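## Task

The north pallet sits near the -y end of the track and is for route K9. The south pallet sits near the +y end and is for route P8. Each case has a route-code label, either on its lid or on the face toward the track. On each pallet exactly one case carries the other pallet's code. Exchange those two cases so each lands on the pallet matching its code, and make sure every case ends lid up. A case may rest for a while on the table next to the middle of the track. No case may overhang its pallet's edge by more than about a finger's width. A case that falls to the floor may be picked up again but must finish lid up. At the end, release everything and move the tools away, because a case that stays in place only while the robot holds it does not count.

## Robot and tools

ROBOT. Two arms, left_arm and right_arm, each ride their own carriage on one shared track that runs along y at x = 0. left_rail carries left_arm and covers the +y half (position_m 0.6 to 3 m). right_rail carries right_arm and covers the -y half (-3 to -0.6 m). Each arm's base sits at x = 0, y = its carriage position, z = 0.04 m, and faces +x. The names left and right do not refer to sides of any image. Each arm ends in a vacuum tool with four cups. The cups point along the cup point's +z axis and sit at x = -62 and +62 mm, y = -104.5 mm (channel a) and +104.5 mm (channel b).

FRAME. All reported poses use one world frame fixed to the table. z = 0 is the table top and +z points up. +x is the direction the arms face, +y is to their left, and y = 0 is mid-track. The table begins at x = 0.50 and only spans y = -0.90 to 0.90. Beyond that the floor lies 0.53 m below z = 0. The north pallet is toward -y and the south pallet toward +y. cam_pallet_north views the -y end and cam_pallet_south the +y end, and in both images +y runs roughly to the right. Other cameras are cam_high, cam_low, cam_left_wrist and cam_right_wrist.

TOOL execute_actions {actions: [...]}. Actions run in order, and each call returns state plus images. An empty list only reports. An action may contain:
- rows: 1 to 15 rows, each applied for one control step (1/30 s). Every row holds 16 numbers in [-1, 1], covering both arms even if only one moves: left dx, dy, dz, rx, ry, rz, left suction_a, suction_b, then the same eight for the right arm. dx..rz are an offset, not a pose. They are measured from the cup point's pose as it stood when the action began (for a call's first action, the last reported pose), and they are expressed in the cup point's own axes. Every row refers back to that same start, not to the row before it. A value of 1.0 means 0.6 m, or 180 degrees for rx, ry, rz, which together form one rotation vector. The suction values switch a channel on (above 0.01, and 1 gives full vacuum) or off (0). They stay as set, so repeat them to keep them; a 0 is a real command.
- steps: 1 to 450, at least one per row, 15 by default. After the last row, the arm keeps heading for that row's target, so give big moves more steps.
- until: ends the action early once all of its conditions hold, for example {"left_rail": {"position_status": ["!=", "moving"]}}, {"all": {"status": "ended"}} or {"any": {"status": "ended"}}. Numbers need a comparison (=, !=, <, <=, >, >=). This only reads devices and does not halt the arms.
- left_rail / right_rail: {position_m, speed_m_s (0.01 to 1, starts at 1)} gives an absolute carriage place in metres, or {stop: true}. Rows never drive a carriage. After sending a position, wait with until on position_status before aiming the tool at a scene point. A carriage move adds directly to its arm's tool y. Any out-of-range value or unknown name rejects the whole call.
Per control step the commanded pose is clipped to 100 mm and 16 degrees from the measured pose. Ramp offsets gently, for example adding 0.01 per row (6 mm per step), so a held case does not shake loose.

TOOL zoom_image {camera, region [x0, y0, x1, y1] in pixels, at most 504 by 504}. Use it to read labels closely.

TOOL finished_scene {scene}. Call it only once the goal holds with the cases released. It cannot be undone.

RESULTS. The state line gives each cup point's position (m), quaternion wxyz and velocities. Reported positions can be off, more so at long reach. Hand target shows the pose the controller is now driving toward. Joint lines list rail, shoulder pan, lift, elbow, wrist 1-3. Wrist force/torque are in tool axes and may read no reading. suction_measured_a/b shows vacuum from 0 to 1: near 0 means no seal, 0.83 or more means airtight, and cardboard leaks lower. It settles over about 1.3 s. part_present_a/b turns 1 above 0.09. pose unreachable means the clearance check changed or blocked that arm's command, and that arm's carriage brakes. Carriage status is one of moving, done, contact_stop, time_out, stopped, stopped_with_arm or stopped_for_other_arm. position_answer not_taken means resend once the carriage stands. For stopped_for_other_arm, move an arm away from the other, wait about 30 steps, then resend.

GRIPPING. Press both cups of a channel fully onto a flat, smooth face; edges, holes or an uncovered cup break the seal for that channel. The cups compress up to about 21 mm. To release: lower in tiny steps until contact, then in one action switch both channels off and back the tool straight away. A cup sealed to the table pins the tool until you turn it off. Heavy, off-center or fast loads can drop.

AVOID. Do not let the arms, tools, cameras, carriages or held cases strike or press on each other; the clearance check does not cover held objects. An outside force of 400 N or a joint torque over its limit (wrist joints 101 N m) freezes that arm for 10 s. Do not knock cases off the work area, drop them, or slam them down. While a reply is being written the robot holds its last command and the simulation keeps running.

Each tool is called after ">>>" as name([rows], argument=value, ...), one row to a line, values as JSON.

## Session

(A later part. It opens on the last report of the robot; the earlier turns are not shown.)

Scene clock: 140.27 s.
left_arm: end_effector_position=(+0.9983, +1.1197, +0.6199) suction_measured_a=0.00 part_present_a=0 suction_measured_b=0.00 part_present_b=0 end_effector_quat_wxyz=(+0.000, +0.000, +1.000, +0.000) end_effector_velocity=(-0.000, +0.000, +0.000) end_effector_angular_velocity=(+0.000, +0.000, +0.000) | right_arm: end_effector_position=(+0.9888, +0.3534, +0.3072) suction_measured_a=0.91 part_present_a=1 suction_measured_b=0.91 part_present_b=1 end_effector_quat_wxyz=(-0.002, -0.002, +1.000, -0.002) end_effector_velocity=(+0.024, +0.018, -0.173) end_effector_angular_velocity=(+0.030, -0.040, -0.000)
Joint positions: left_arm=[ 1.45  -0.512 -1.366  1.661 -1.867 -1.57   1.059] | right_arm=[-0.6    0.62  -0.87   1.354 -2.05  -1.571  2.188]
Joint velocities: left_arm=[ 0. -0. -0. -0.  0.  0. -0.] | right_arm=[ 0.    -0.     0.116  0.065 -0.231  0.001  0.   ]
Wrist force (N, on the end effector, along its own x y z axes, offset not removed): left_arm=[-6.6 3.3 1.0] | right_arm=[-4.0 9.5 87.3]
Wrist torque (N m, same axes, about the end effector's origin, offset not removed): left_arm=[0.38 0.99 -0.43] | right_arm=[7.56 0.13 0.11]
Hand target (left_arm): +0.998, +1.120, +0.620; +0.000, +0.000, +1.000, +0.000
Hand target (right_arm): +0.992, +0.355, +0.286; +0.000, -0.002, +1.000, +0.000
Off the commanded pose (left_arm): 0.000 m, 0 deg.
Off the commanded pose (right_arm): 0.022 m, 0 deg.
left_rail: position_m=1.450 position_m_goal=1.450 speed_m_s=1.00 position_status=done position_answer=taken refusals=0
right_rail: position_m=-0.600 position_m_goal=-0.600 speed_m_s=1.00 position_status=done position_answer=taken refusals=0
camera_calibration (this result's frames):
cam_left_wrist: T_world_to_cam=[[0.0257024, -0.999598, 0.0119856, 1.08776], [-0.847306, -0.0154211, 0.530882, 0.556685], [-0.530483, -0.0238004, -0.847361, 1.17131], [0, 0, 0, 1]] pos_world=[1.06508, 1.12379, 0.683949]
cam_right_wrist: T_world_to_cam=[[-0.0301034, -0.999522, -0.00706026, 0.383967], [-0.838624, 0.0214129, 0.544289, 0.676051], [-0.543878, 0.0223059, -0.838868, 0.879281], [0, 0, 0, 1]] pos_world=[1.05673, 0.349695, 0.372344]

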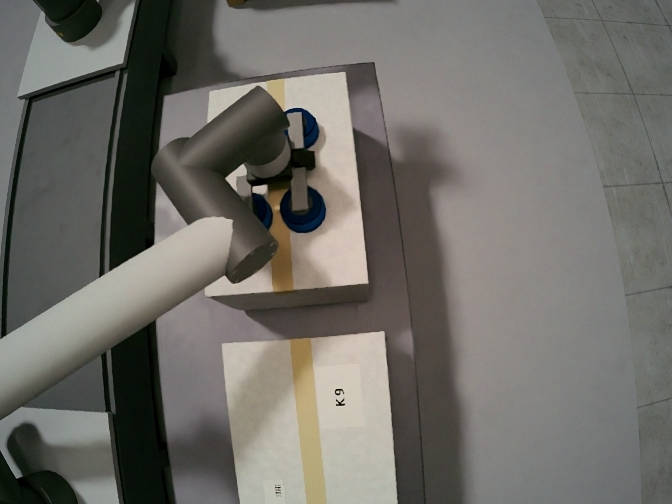

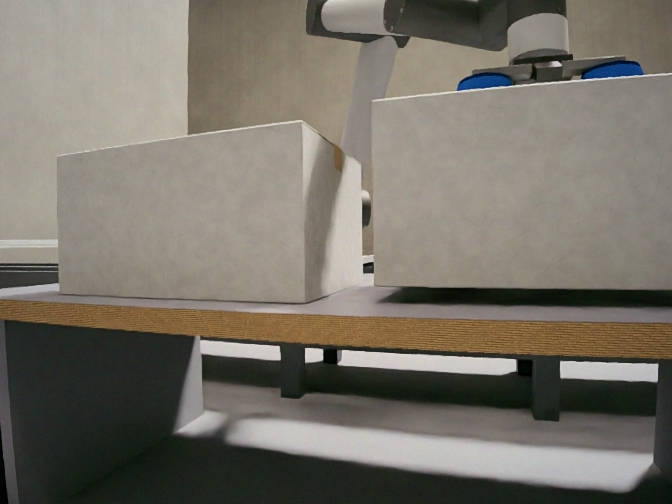

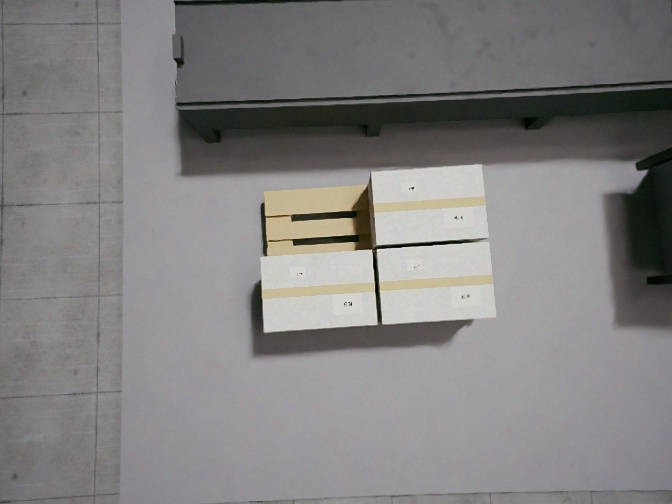

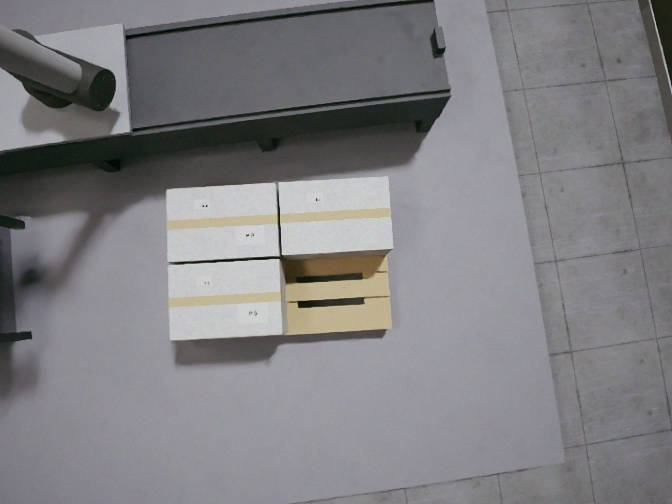

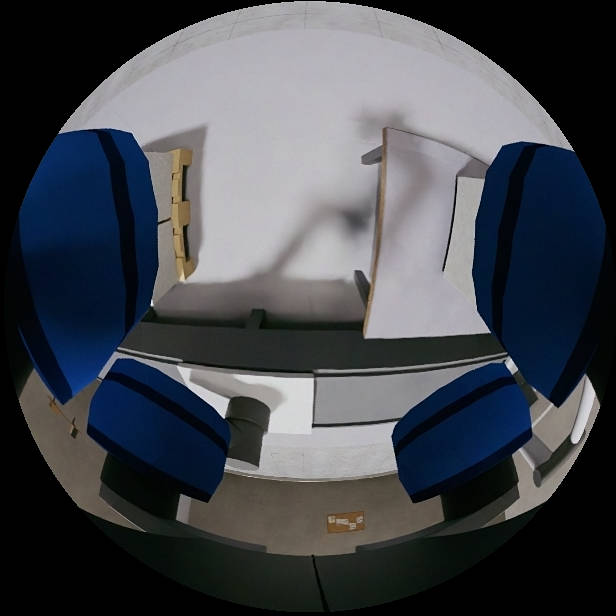

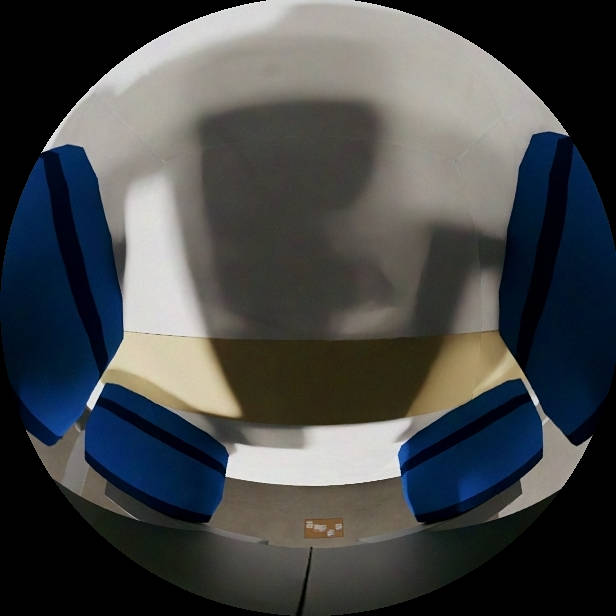

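>>> execute_actions(actions=[])

>>> execute_actions([
  {"rows":[[0,0,0,0,0,0,0,0,0,0,0.003,0,0,0,1,1],[0,0,0,0,0,0,0,0,0,0,0.006,0,0,0,1,1]],"steps":8},
])

Scene clock: 142.57 s.
left_arm: end_effector_position=(+0.9983, +1.1197, +0.6199) suction_measured_a=0.00 part_present_a=0 suction_measured_b=0.00 part_present_b=0 end_effector_quat_wxyz=(+0.000, +0.000, +1.000, +0.000) end_effector_velocity=(-0.000, +0.000, +0.000) end_effector_angular_velocity=(-0.000, -0.000, -0.000) | right_arm: end_effector_position=(+0.9918, +0.3553, +0.2856) suction_measured_a=0.91 part_present_a=1 suction_measured_b=0.91 part_present_b=1 end_effector_quat_wxyz=(+0.000, -0.002, +1.000, +0.000) end_effector_velocity=(+0.000, -0.000, -0.000) end_effector_angular_velocity=(-0.000, +0.000, -0.000)
Joint positions: left_arm=[ 1.45  -0.512 -1.366  1.661 -1.867 -1.57   1.059] | right_arm=[-0.6    0.62  -0.855  1.361 -2.077 -1.571  2.188]
Joint velocities: left_arm=[ 0.  0. -0.  0. -0. -0.  0.] | right_arm=[ 0. -0.  0.  0. -0. -0.  0.]
Wrist force (N, on the end effector, along its own x y z axes, offset not removed): left_arm=[-4.1 -0.6 7.5] | right_arm=[-6.5 5.4 52.6]
Wrist torque (N m, same axes, about the end effector's origin, offset not removed): left_arm=[-0.04 0.66 -0.44] | right_arm=[6.58 0.34 0.08]
Hand target (left_arm): +0.998, +1.120, +0.620; +0.000, +0.000, +1.000, +0.000
Hand target (right_arm): +0.992, +0.355, +0.286; +0.000, -0.002, +1.000, +0.000
Off the commanded pose (left_arm): 0.000 m, 0 deg.
Off the commanded pose (right_arm): 0.001 m, 0 deg.
left_rail: position_m=1.450 position_m_goal=1.450 speed_m_s=1.00 position_status=done position_answer=taken refusals=0
right_rail: position_m=-0.600 position_m_goal=-0.600 speed_m_s=1.00 position_status=done position_answer=taken refusals=0
camera_calibration (this result's frames):
cam_left_wrist: T_world_to_cam=[[0.0257024, -0.999598, 0.0119811, 1.08776], [-0.847304, -0.0154233, 0.530885, 0.556683], [-0.530486, -0.0237966, -0.847359, 1.1713], [0, 0, 0, 1]] pos_world=[1.06508, 1.12379, 0.683949]
cam_right_wrist: T_world_to_cam=[[-0.0303168, -0.999487, -0.0103522, 0.386995], [-0.840749, 0.0198979, 0.54106, 0.693825], [-0.540576, 0.0251068, -0.84092, 0.859088], [0, 0, 0, 1]] pos_world=[1.05947, 0.351422, 0.35103]

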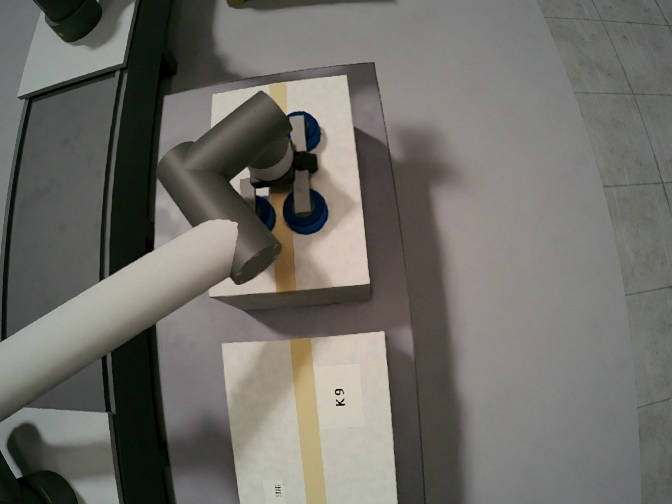

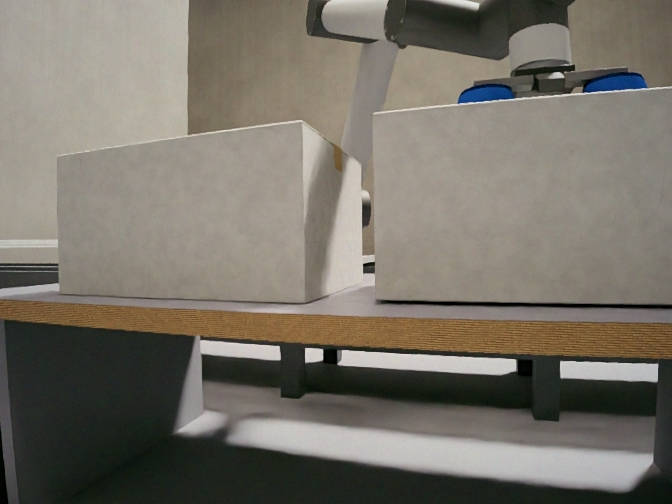

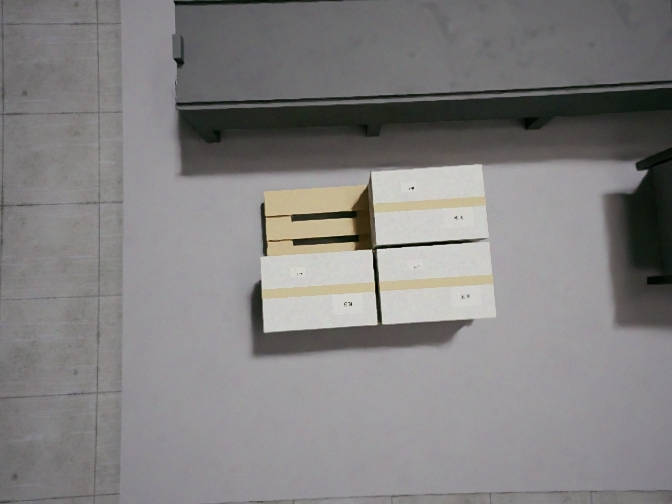

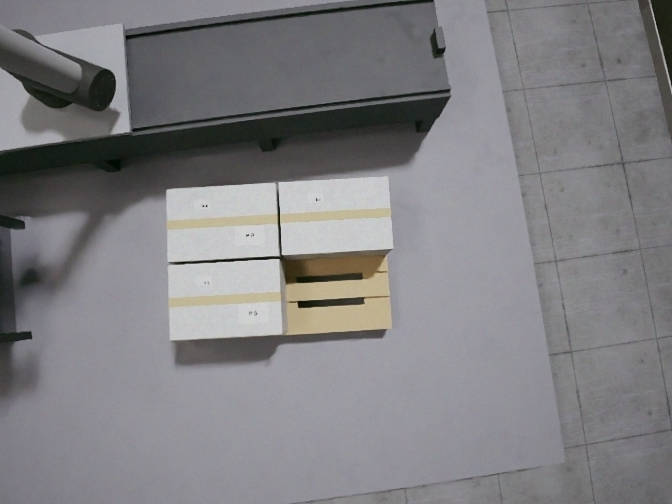

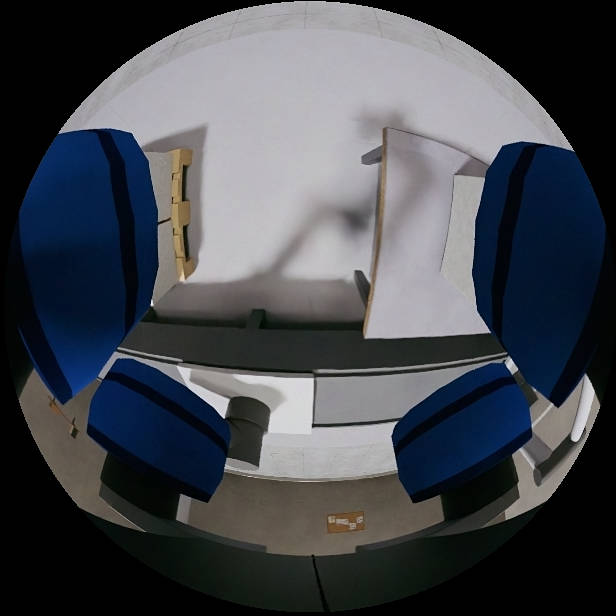

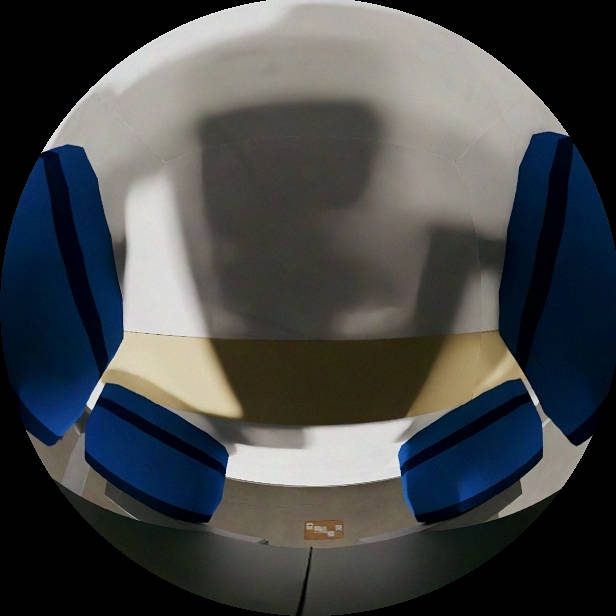

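Scene clock: 142.83 s.
left_arm: end_effector_position=(+0.9983, +1.1197, +0.6199) suction_measured_a=0.00 part_present_a=0 suction_measured_b=0.00 part_present_b=0 end_effector_quat_wxyz=(+0.000, +0.000, +1.000, +0.000) end_effector_velocity=(+0.000, -0.000, -0.000) end_effector_angular_velocity=(+0.000, +0.000, -0.000) | right_arm: end_effector_position=(+0.9918, +0.3553, +0.2827) suction_measured_a=0.91 part_present_a=1 suction_measured_b=0.91 part_present_b=1 end_effector_quat_wxyz=(+0.000, -0.002, +1.000, +0.000) end_effector_velocity=(+0.001, +0.000, -0.006) end_effector_angular_velocity=(+0.001, -0.001, -0.000)
Joint positions: left_arm=[ 1.45  -0.512 -1.366  1.661 -1.867 -1.57   1.059] | right_arm=[-0.6    0.62  -0.854  1.363 -2.08  -1.571  2.188]
Joint velocities: left_arm=[ 0.  0.  0. -0.  0. -0.  0.] | right_arm=[ 0.    -0.     0.004  0.002 -0.008  0.    -0.   ]
Wrist force (N, on the end effector, along its own x y z axes, offset not removed): left_arm=[-10.1 0.6 -0.2] | right_arm=[-6.3 5.1 51.7]
Wrist torque (N m, same axes, about the end effector's origin, offset not removed): left_arm=[0.02 1.63 -0.27] | right_arm=[6.48 0.22 0.10]
Hand target (left_arm): +0.998, +1.120, +0.620; +0.000, +0.000, +1.000, +0.000
Hand target (right_arm): +0.992, +0.355, +0.282; +0.000, -0.002, +1.000, +0.000
Off the commanded pose (left_arm): 0.000 m, 0 deg.
Off the commanded pose (right_arm): 0.001 m, 0 deg.
left_rail: position_m=1.450 position_m_goal=1.450 speed_m_s=1.00 position_status=done position_answer=taken refusals=0
right_rail: position_m=-0.600 position_m_goal=-0.600 speed_m_s=1.00 position_status=done position_answer=taken refusals=0
camera_calibration (this result's frames):
cam_left_wrist: T_world_to_cam=[[0.0257024, -0.999598, 0.0119812, 1.08776], [-0.847304, -0.0154233, 0.530884, 0.556683], [-0.530486, -0.0237967, -0.84736, 1.17131], [0, 0, 0, 1]] pos_world=[1.06508, 1.12379, 0.683949]
cam_right_wrist: T_world_to_cam=[[-0.0303225, -0.999487, -0.0103215, 0.386952], [-0.840717, 0.0199178, 0.541108, 0.695318], [-0.540625, 0.0250852, -0.84089, 0.856717], [0, 0, 0, 1]] pos_world=[1.05946, 0.351413, 0.348157]

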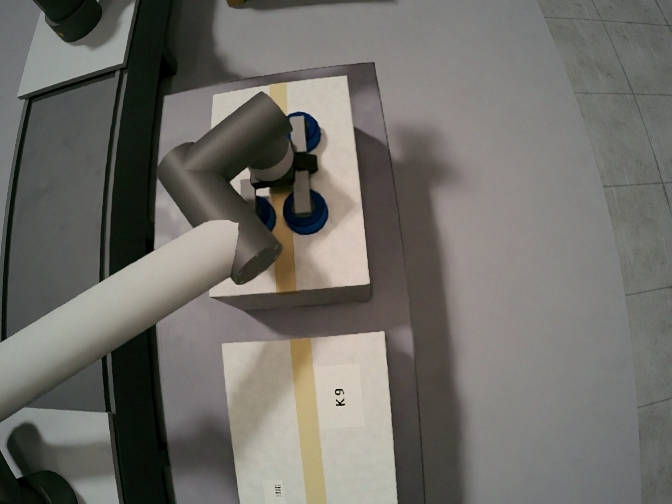

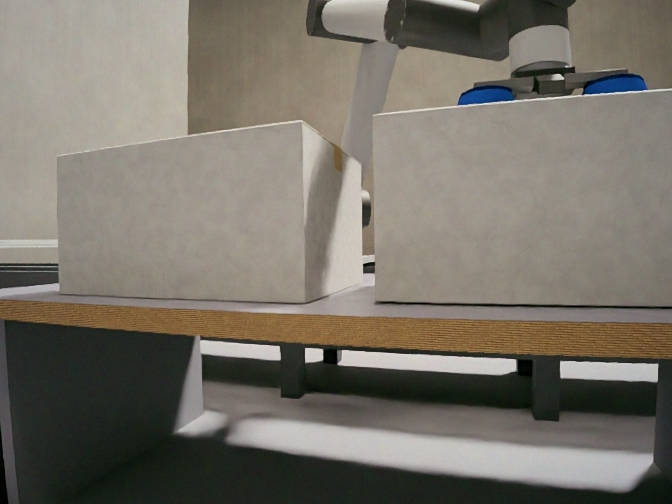

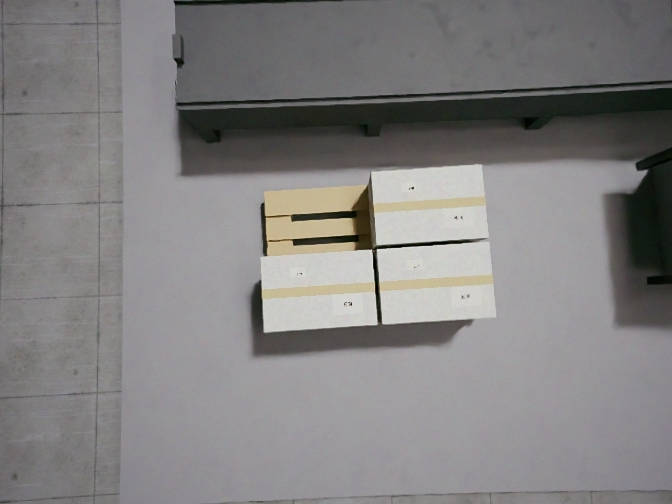

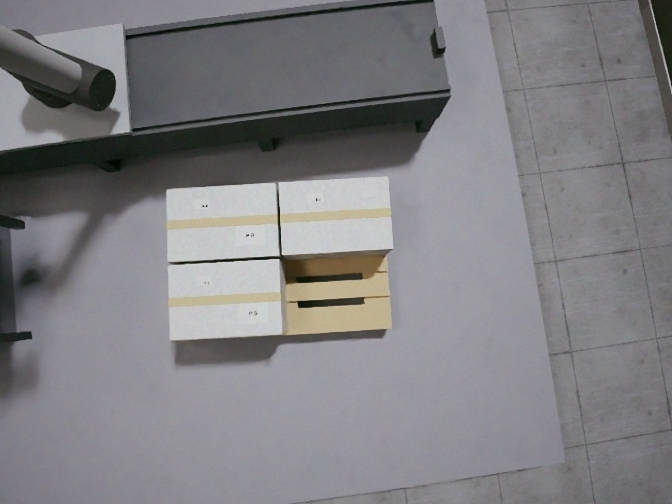

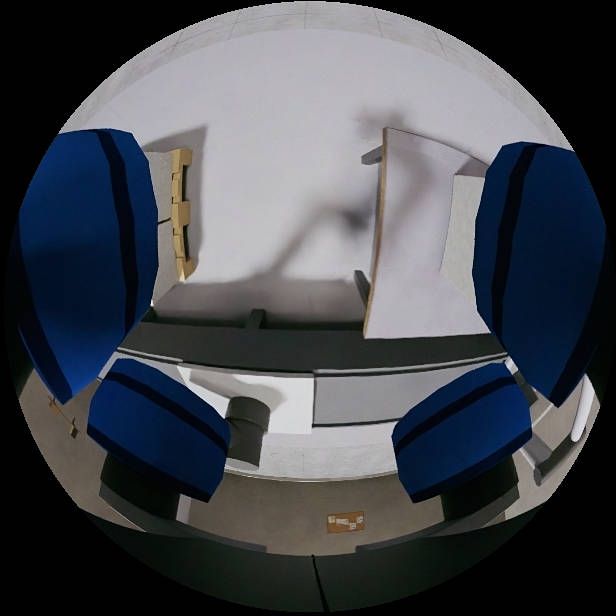

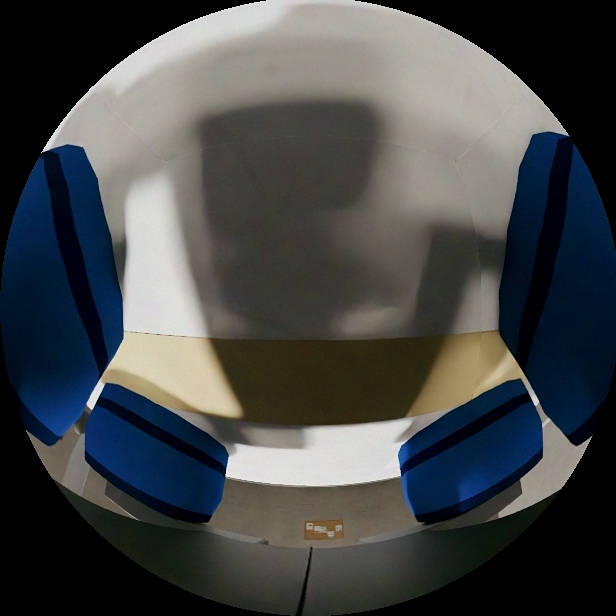

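>>> execute_actions(actions=[])

Scene clock: 152.47 s.
left_arm: end_effector_position=(+0.9983, +1.1197, +0.6199) suction_measured_a=0.00 part_present_a=0 suction_measured_b=0.00 part_present_b=0 end_effector_quat_wxyz=(+0.000, +0.000, +1.000, +0.000) end_effector_velocity=(-0.000, +0.000, +0.000) end_effector_angular_velocity=(-0.000, -0.000, -0.000) | right_arm: end_effector_position=(+0.9918, +0.3553, +0.2820) suction_measured_a=0.91 part_present_a=1 suction_measured_b=0.91 part_present_b=1 end_effector_quat_wxyz=(+0.000, -0.002, +1.000, +0.000) end_effector_velocity=(-0.000, +0.000, +0.000) end_effector_angular_velocity=(+0.000, -0.000, +0.000)
Joint positions: left_arm=[ 1.45  -0.512 -1.366  1.661 -1.867 -1.57   1.059] | right_arm=[-0.6    0.62  -0.853  1.363 -2.081 -1.571  2.188]
Joint velocities: left_arm=[ 0.  0. -0.  0.  0. -0.  0.] | right_arm=[ 0.  0. -0.  0. -0.  0. -0.]
Wrist force (N, on the end effector, along its own x y z axes, offset not removed): left_arm=[-9.7 -3.4 -3.7] | right_arm=[-6.5 8.6 51.4]
Wrist torque (N m, same axes, about the end effector's origin, offset not removed): left_arm=[-0.48 1.37 -0.06] | right_arm=[7.07 0.36 0.05]
Hand target (left_arm): +0.998, +1.120, +0.620; +0.000, +0.000, +1.000, +0.000
Hand target (right_arm): +0.992, +0.355, +0.282; +0.000, -0.002, +1.000, +0.000
Off the commanded pose (left_arm): 0.000 m, 0 deg.
Off the commanded pose (right_arm): 0.000 m, 0 deg.
left_rail: position_m=1.450 position_m_goal=1.450 speed_m_s=1.00 position_status=done position_answer=taken refusals=0
right_rail: position_m=-0.600 position_m_goal=-0.600 speed_m_s=1.00 position_status=done position_answer=taken refusals=0
camera_calibration (this result's frames):
cam_left_wrist: T_world_to_cam=[[0.0257026, -0.999598, 0.0119813, 1.08776], [-0.847304, -0.0154234, 0.530885, 0.556683], [-0.530486, -0.0237969, -0.847359, 1.17131], [0, 0, 0, 1]] pos_world=[1.06508, 1.12379, 0.683949]
cam_right_wrist: T_world_to_cam=[[-0.0303235, -0.999486, -0.0103571, 0.386966], [-0.840743, 0.0199006, 0.541068, 0.695771], [-0.540584, 0.0251147, -0.840915, 0.856069], [0, 0, 0, 1]] pos_world=[1.05948, 0.351421, 0.34743]

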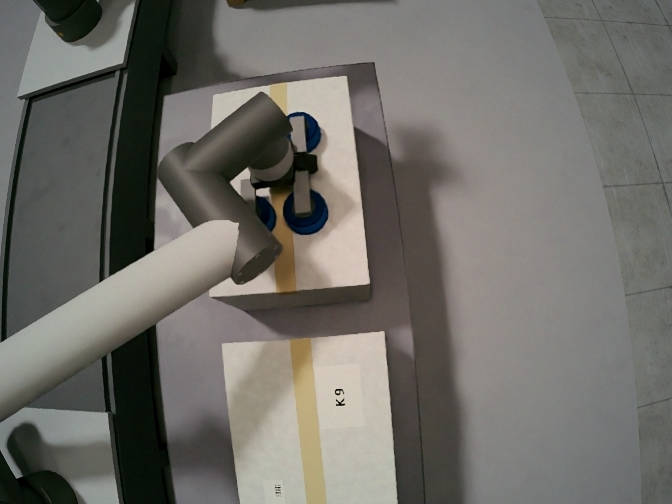

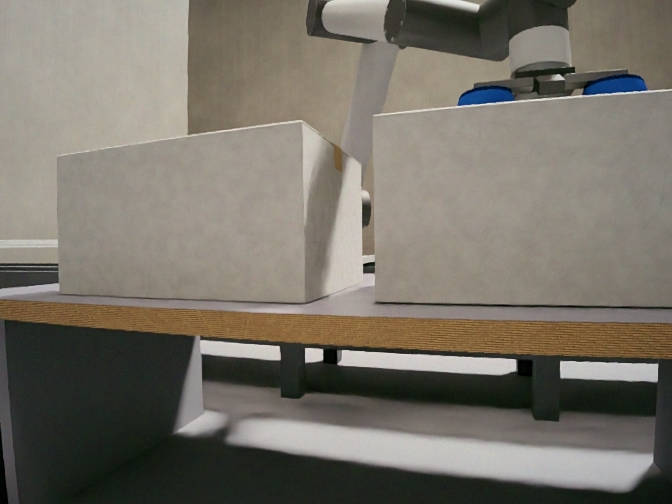

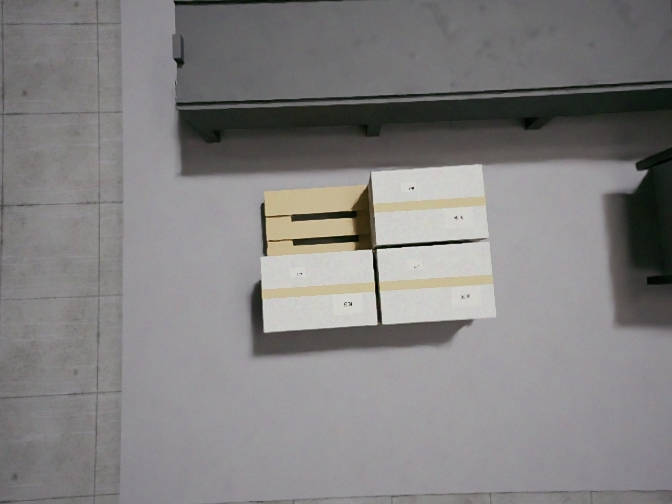

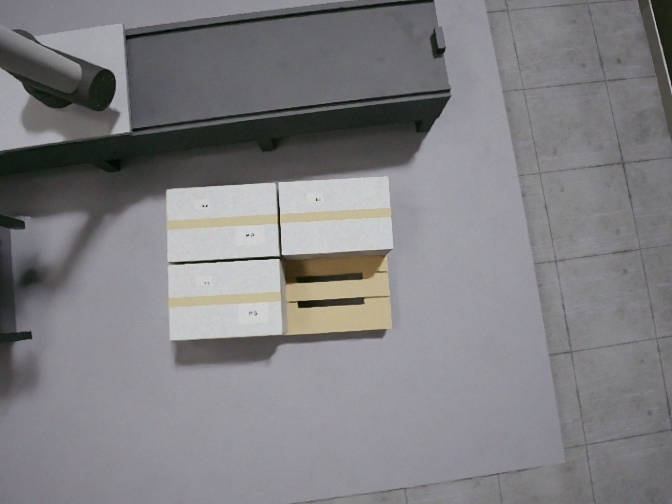

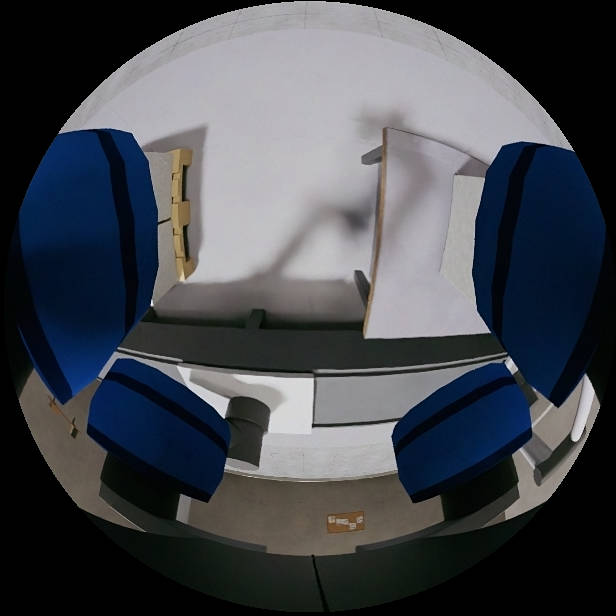

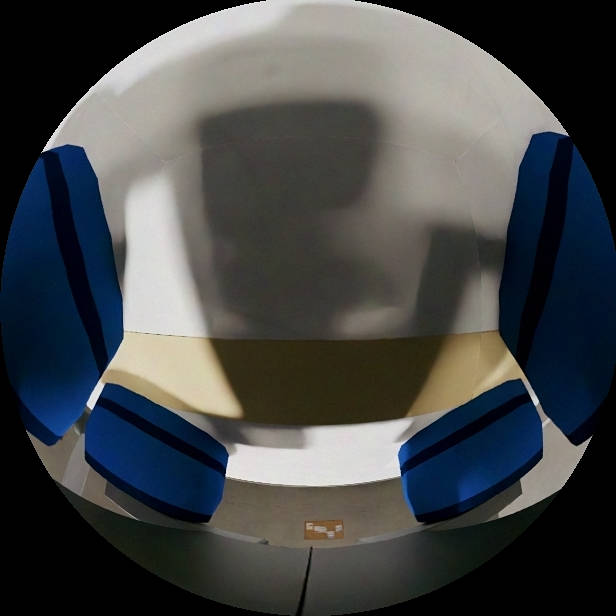

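>>> execute_actions([
  {"rows":[[0,0,0,0,0,0,0,0,0,0,0.004,0,0,0,1,1]],"steps":3},
])

>>> execute_actions(actions=[])

Scene clock: 155.50 s.
left_arm: end_effector_position=(+0.9983, +1.1197, +0.6199) suction_measured_a=0.00 part_present_a=0 suction_measured_b=0.00 part_present_b=0 end_effector_quat_wxyz=(+0.000, +0.000, +1.000, +0.000) end_effector_velocity=(+0.000, -0.000, -0.000) end_effector_angular_velocity=(+0.000, +0.000, -0.000) | right_arm: end_effector_position=(+0.9918, +0.3553, +0.2814) suction_measured_a=0.91 part_present_a=1 suction_measured_b=0.91 part_present_b=1 end_effector_quat_wxyz=(+0.000, -0.002, +1.000, +0.000) end_effector_velocity=(+0.001, +0.000, -0.013) end_effector_angular_velocity=(+0.001, -0.002, -0.000)
Joint positions: left_arm=[ 1.45  -0.512 -1.366  1.661 -1.867 -1.57   1.059] | right_arm=[-0.6    0.62  -0.853  1.363 -2.081 -1.571  2.188]
Joint velocities: left_arm=[ 0. -0.  0. -0.  0.  0.  0.] | right_arm=[ 0.     0.     0.008  0.006 -0.016 -0.     0.   ]
Wrist force (N, on the end effector, along its own x y z axes, offset not removed): left_arm=[-5.4 -6.0 -3.5] | right_arm=[-7.8 8.3 43.4]
Wrist torque (N m, same axes, about the end effector's origin, offset not removed): left_arm=[-0.83 0.90 -0.45] | right_arm=[6.15 0.12 0.09]
Hand target (left_arm): +0.998, +1.120, +0.620; +0.000, +0.000, +1.000, +0.000
Hand target (right_arm): +0.992, +0.355, +0.280; +0.000, -0.002, +1.000, +0.000
Off the commanded pose (left_arm): 0.000 m, 0 deg.
Off the commanded pose (right_arm): 0.002 m, 0 deg.
left_rail: position_m=1.450 position_m_goal=1.450 speed_m_s=1.00 position_status=done position_answer=taken refusals=0
right_rail: position_m=-0.600 position_m_goal=-0.600 speed_m_s=1.00 position_status=done position_answer=taken refusals=0
camera_calibration (this result's frames):
cam_left_wrist: T_world_to_cam=[[0.0257025, -0.999598, 0.011981, 1.08776], [-0.847304, -0.0154235, 0.530885, 0.556683], [-0.530486, -0.0237966, -0.847359, 1.1713], [0, 0, 0, 1]] pos_world=[1.06508, 1.12379, 0.683949]
cam_right_wrist: T_world_to_cam=[[-0.0303223, -0.999486, -0.010425, 0.387003], [-0.840802, 0.0198655, 0.540978, 0.696205], [-0.540493, 0.0251691, -0.840972, 0.855518], [0, 0, 0, 1]] pos_world=[1.05951, 0.35144, 0.346869]

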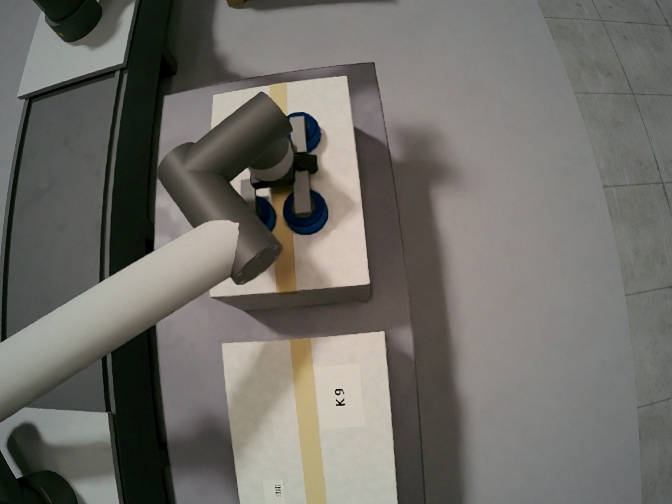

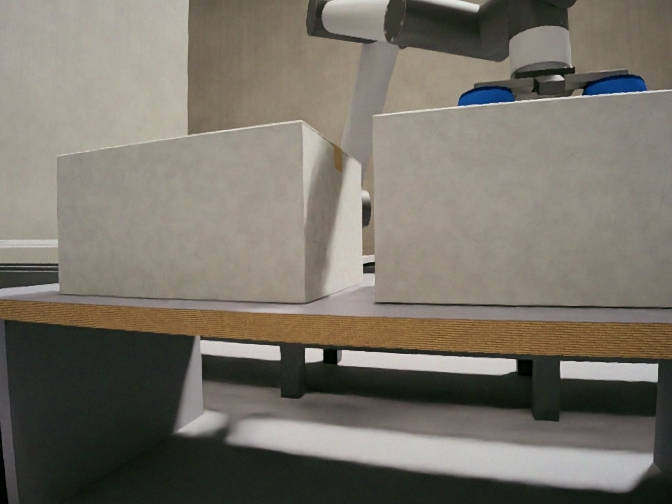

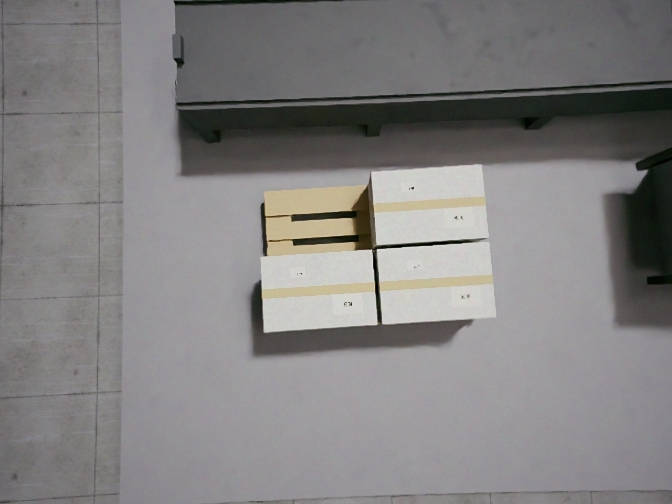

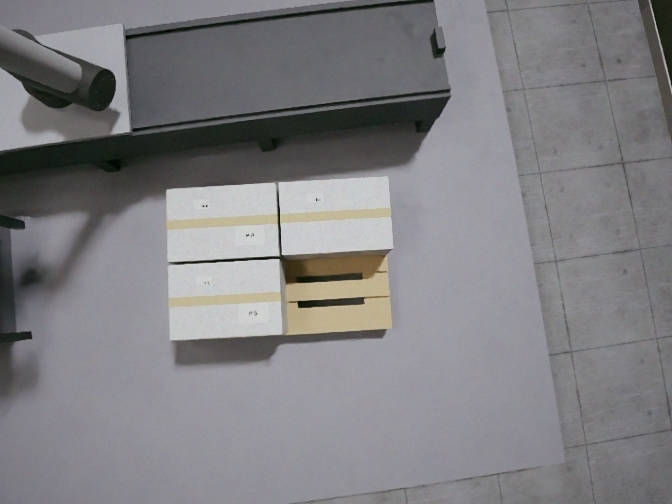

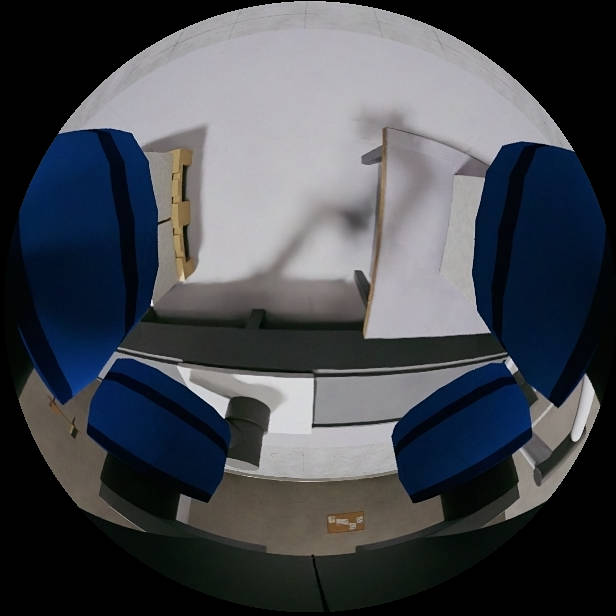

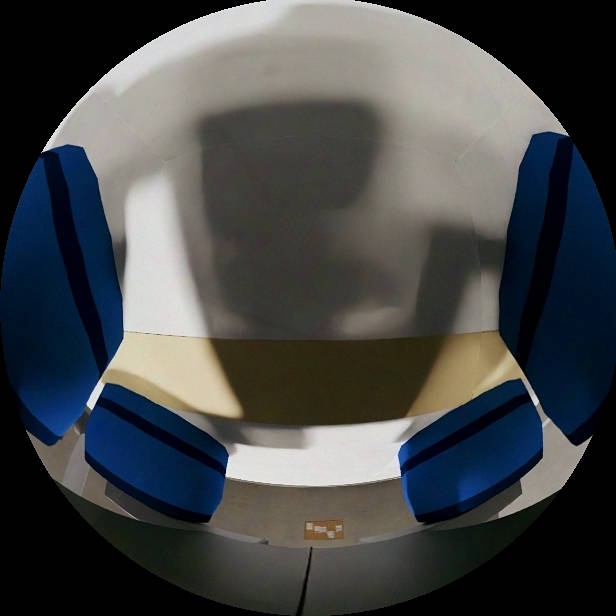

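Scene clock: 155.50 s.
left_arm: end_effector_position=(+0.9983, +1.1197, +0.6199) suction_measured_a=0.00 part_present_a=0 suction_measured_b=0.00 part_present_b=0 end_effector_quat_wxyz=(+0.000, +0.000, +1.000, +0.000) end_effector_velocity=(+0.000, -0.000, -0.000) end_effector_angular_velocity=(+0.000, +0.000, -0.000) | right_arm: end_effector_position=(+0.9918, +0.3553, +0.2814) suction_measured_a=0.91 part_present_a=1 suction_measured_b=0.91 part_present_b=1 end_effector_quat_wxyz=(+0.000, -0.002, +1.000, +0.000) end_effector_velocity=(+0.001, +0.000, -0.013) end_effector_angular_velocity=(+0.001, -0.002, -0.000)
Joint positions: left_arm=[ 1.45  -0.512 -1.366  1.661 -1.867 -1.57   1.059] | right_arm=[-0.6    0.62  -0.853  1.363 -2.081 -1.571  2.188]
Joint velocities: left_arm=[ 0. -0.  0. -0.  0.  0.  0.] | right_arm=[ 0.     0.     0.008  0.006 -0.016 -0.     0.   ]
Wrist force (N, on the end effector, along its own x y z axes, offset not removed): left_arm=[-5.4 -6.0 -3.5] | right_arm=[-7.8 8.3 43.4]
Wrist torque (N m, same axes, about the end effector's origin, offset not removed): left_arm=[-0.83 0.90 -0.45] | right_arm=[6.15 0.12 0.09]
Hand target (left_arm): +0.998, +1.120, +0.620; +0.000, +0.000, +1.000, +0.000
Hand target (right_arm): +0.992, +0.355, +0.280; +0.000, -0.002, +1.000, +0.000
Off the commanded pose (left_arm): 0.000 m, 0 deg.
Off the commanded pose (right_arm): 0.002 m, 0 deg.
left_rail: position_m=1.450 position_m_goal=1.450 speed_m_s=1.00 position_status=done position_answer=taken refusals=0
right_rail: position_m=-0.600 position_m_goal=-0.600 speed_m_s=1.00 position_status=done position_answer=taken refusals=0
camera_calibration (this result's frames):
cam_left_wrist: T_world_to_cam=[[0.0257025, -0.999598, 0.011981, 1.08776], [-0.847304, -0.0154235, 0.530885, 0.556683], [-0.530486, -0.0237966, -0.847359, 1.1713], [0, 0, 0, 1]] pos_world=[1.06508, 1.12379, 0.683949]
cam_right_wrist: T_world_to_cam=[[-0.0303223, -0.999486, -0.010425, 0.387003], [-0.840802, 0.0198655, 0.540978, 0.696205], [-0.540493, 0.0251691, -0.840972, 0.855518], [0, 0, 0, 1]] pos_world=[1.05951, 0.35144, 0.346869]

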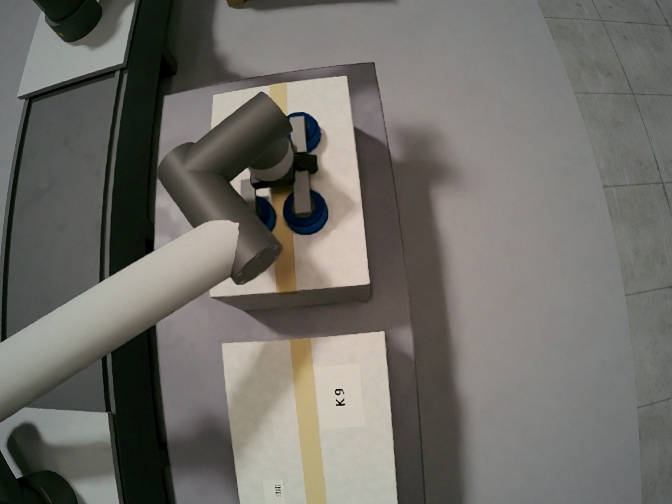

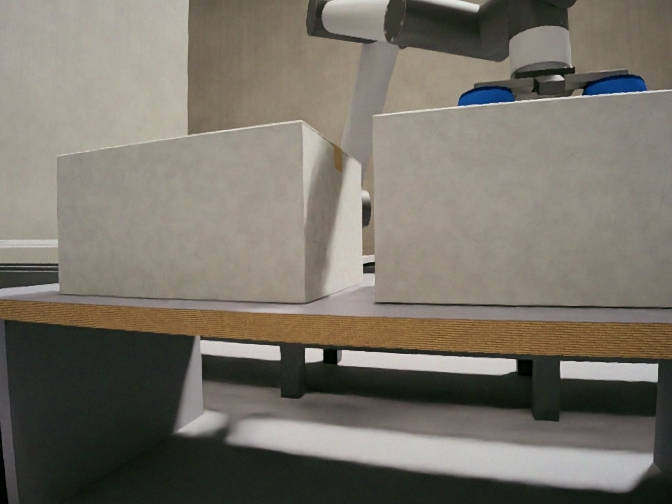

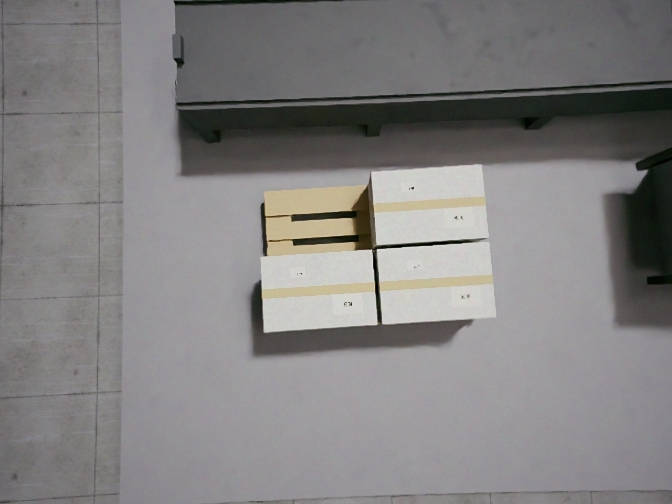

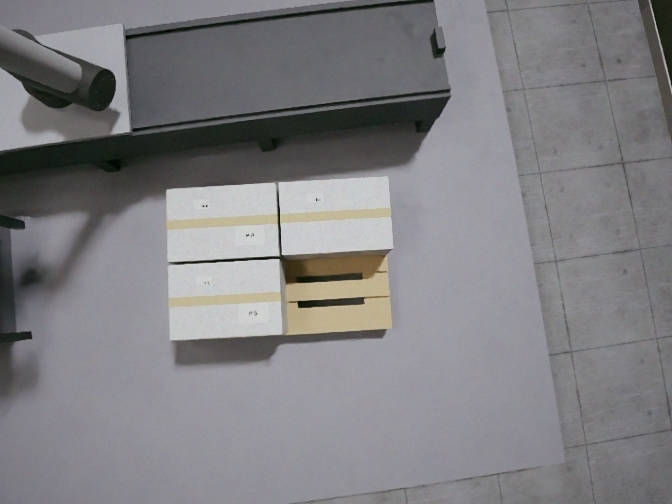

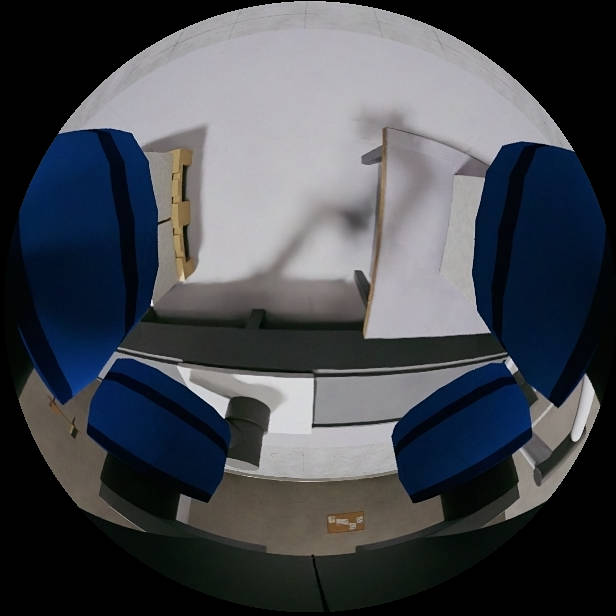

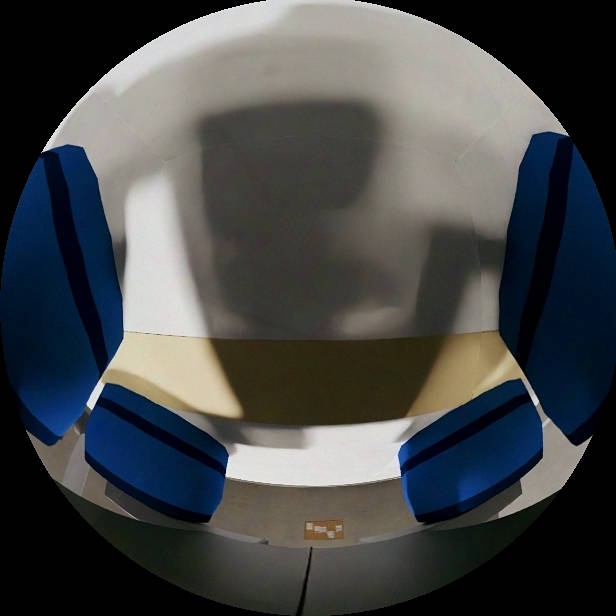

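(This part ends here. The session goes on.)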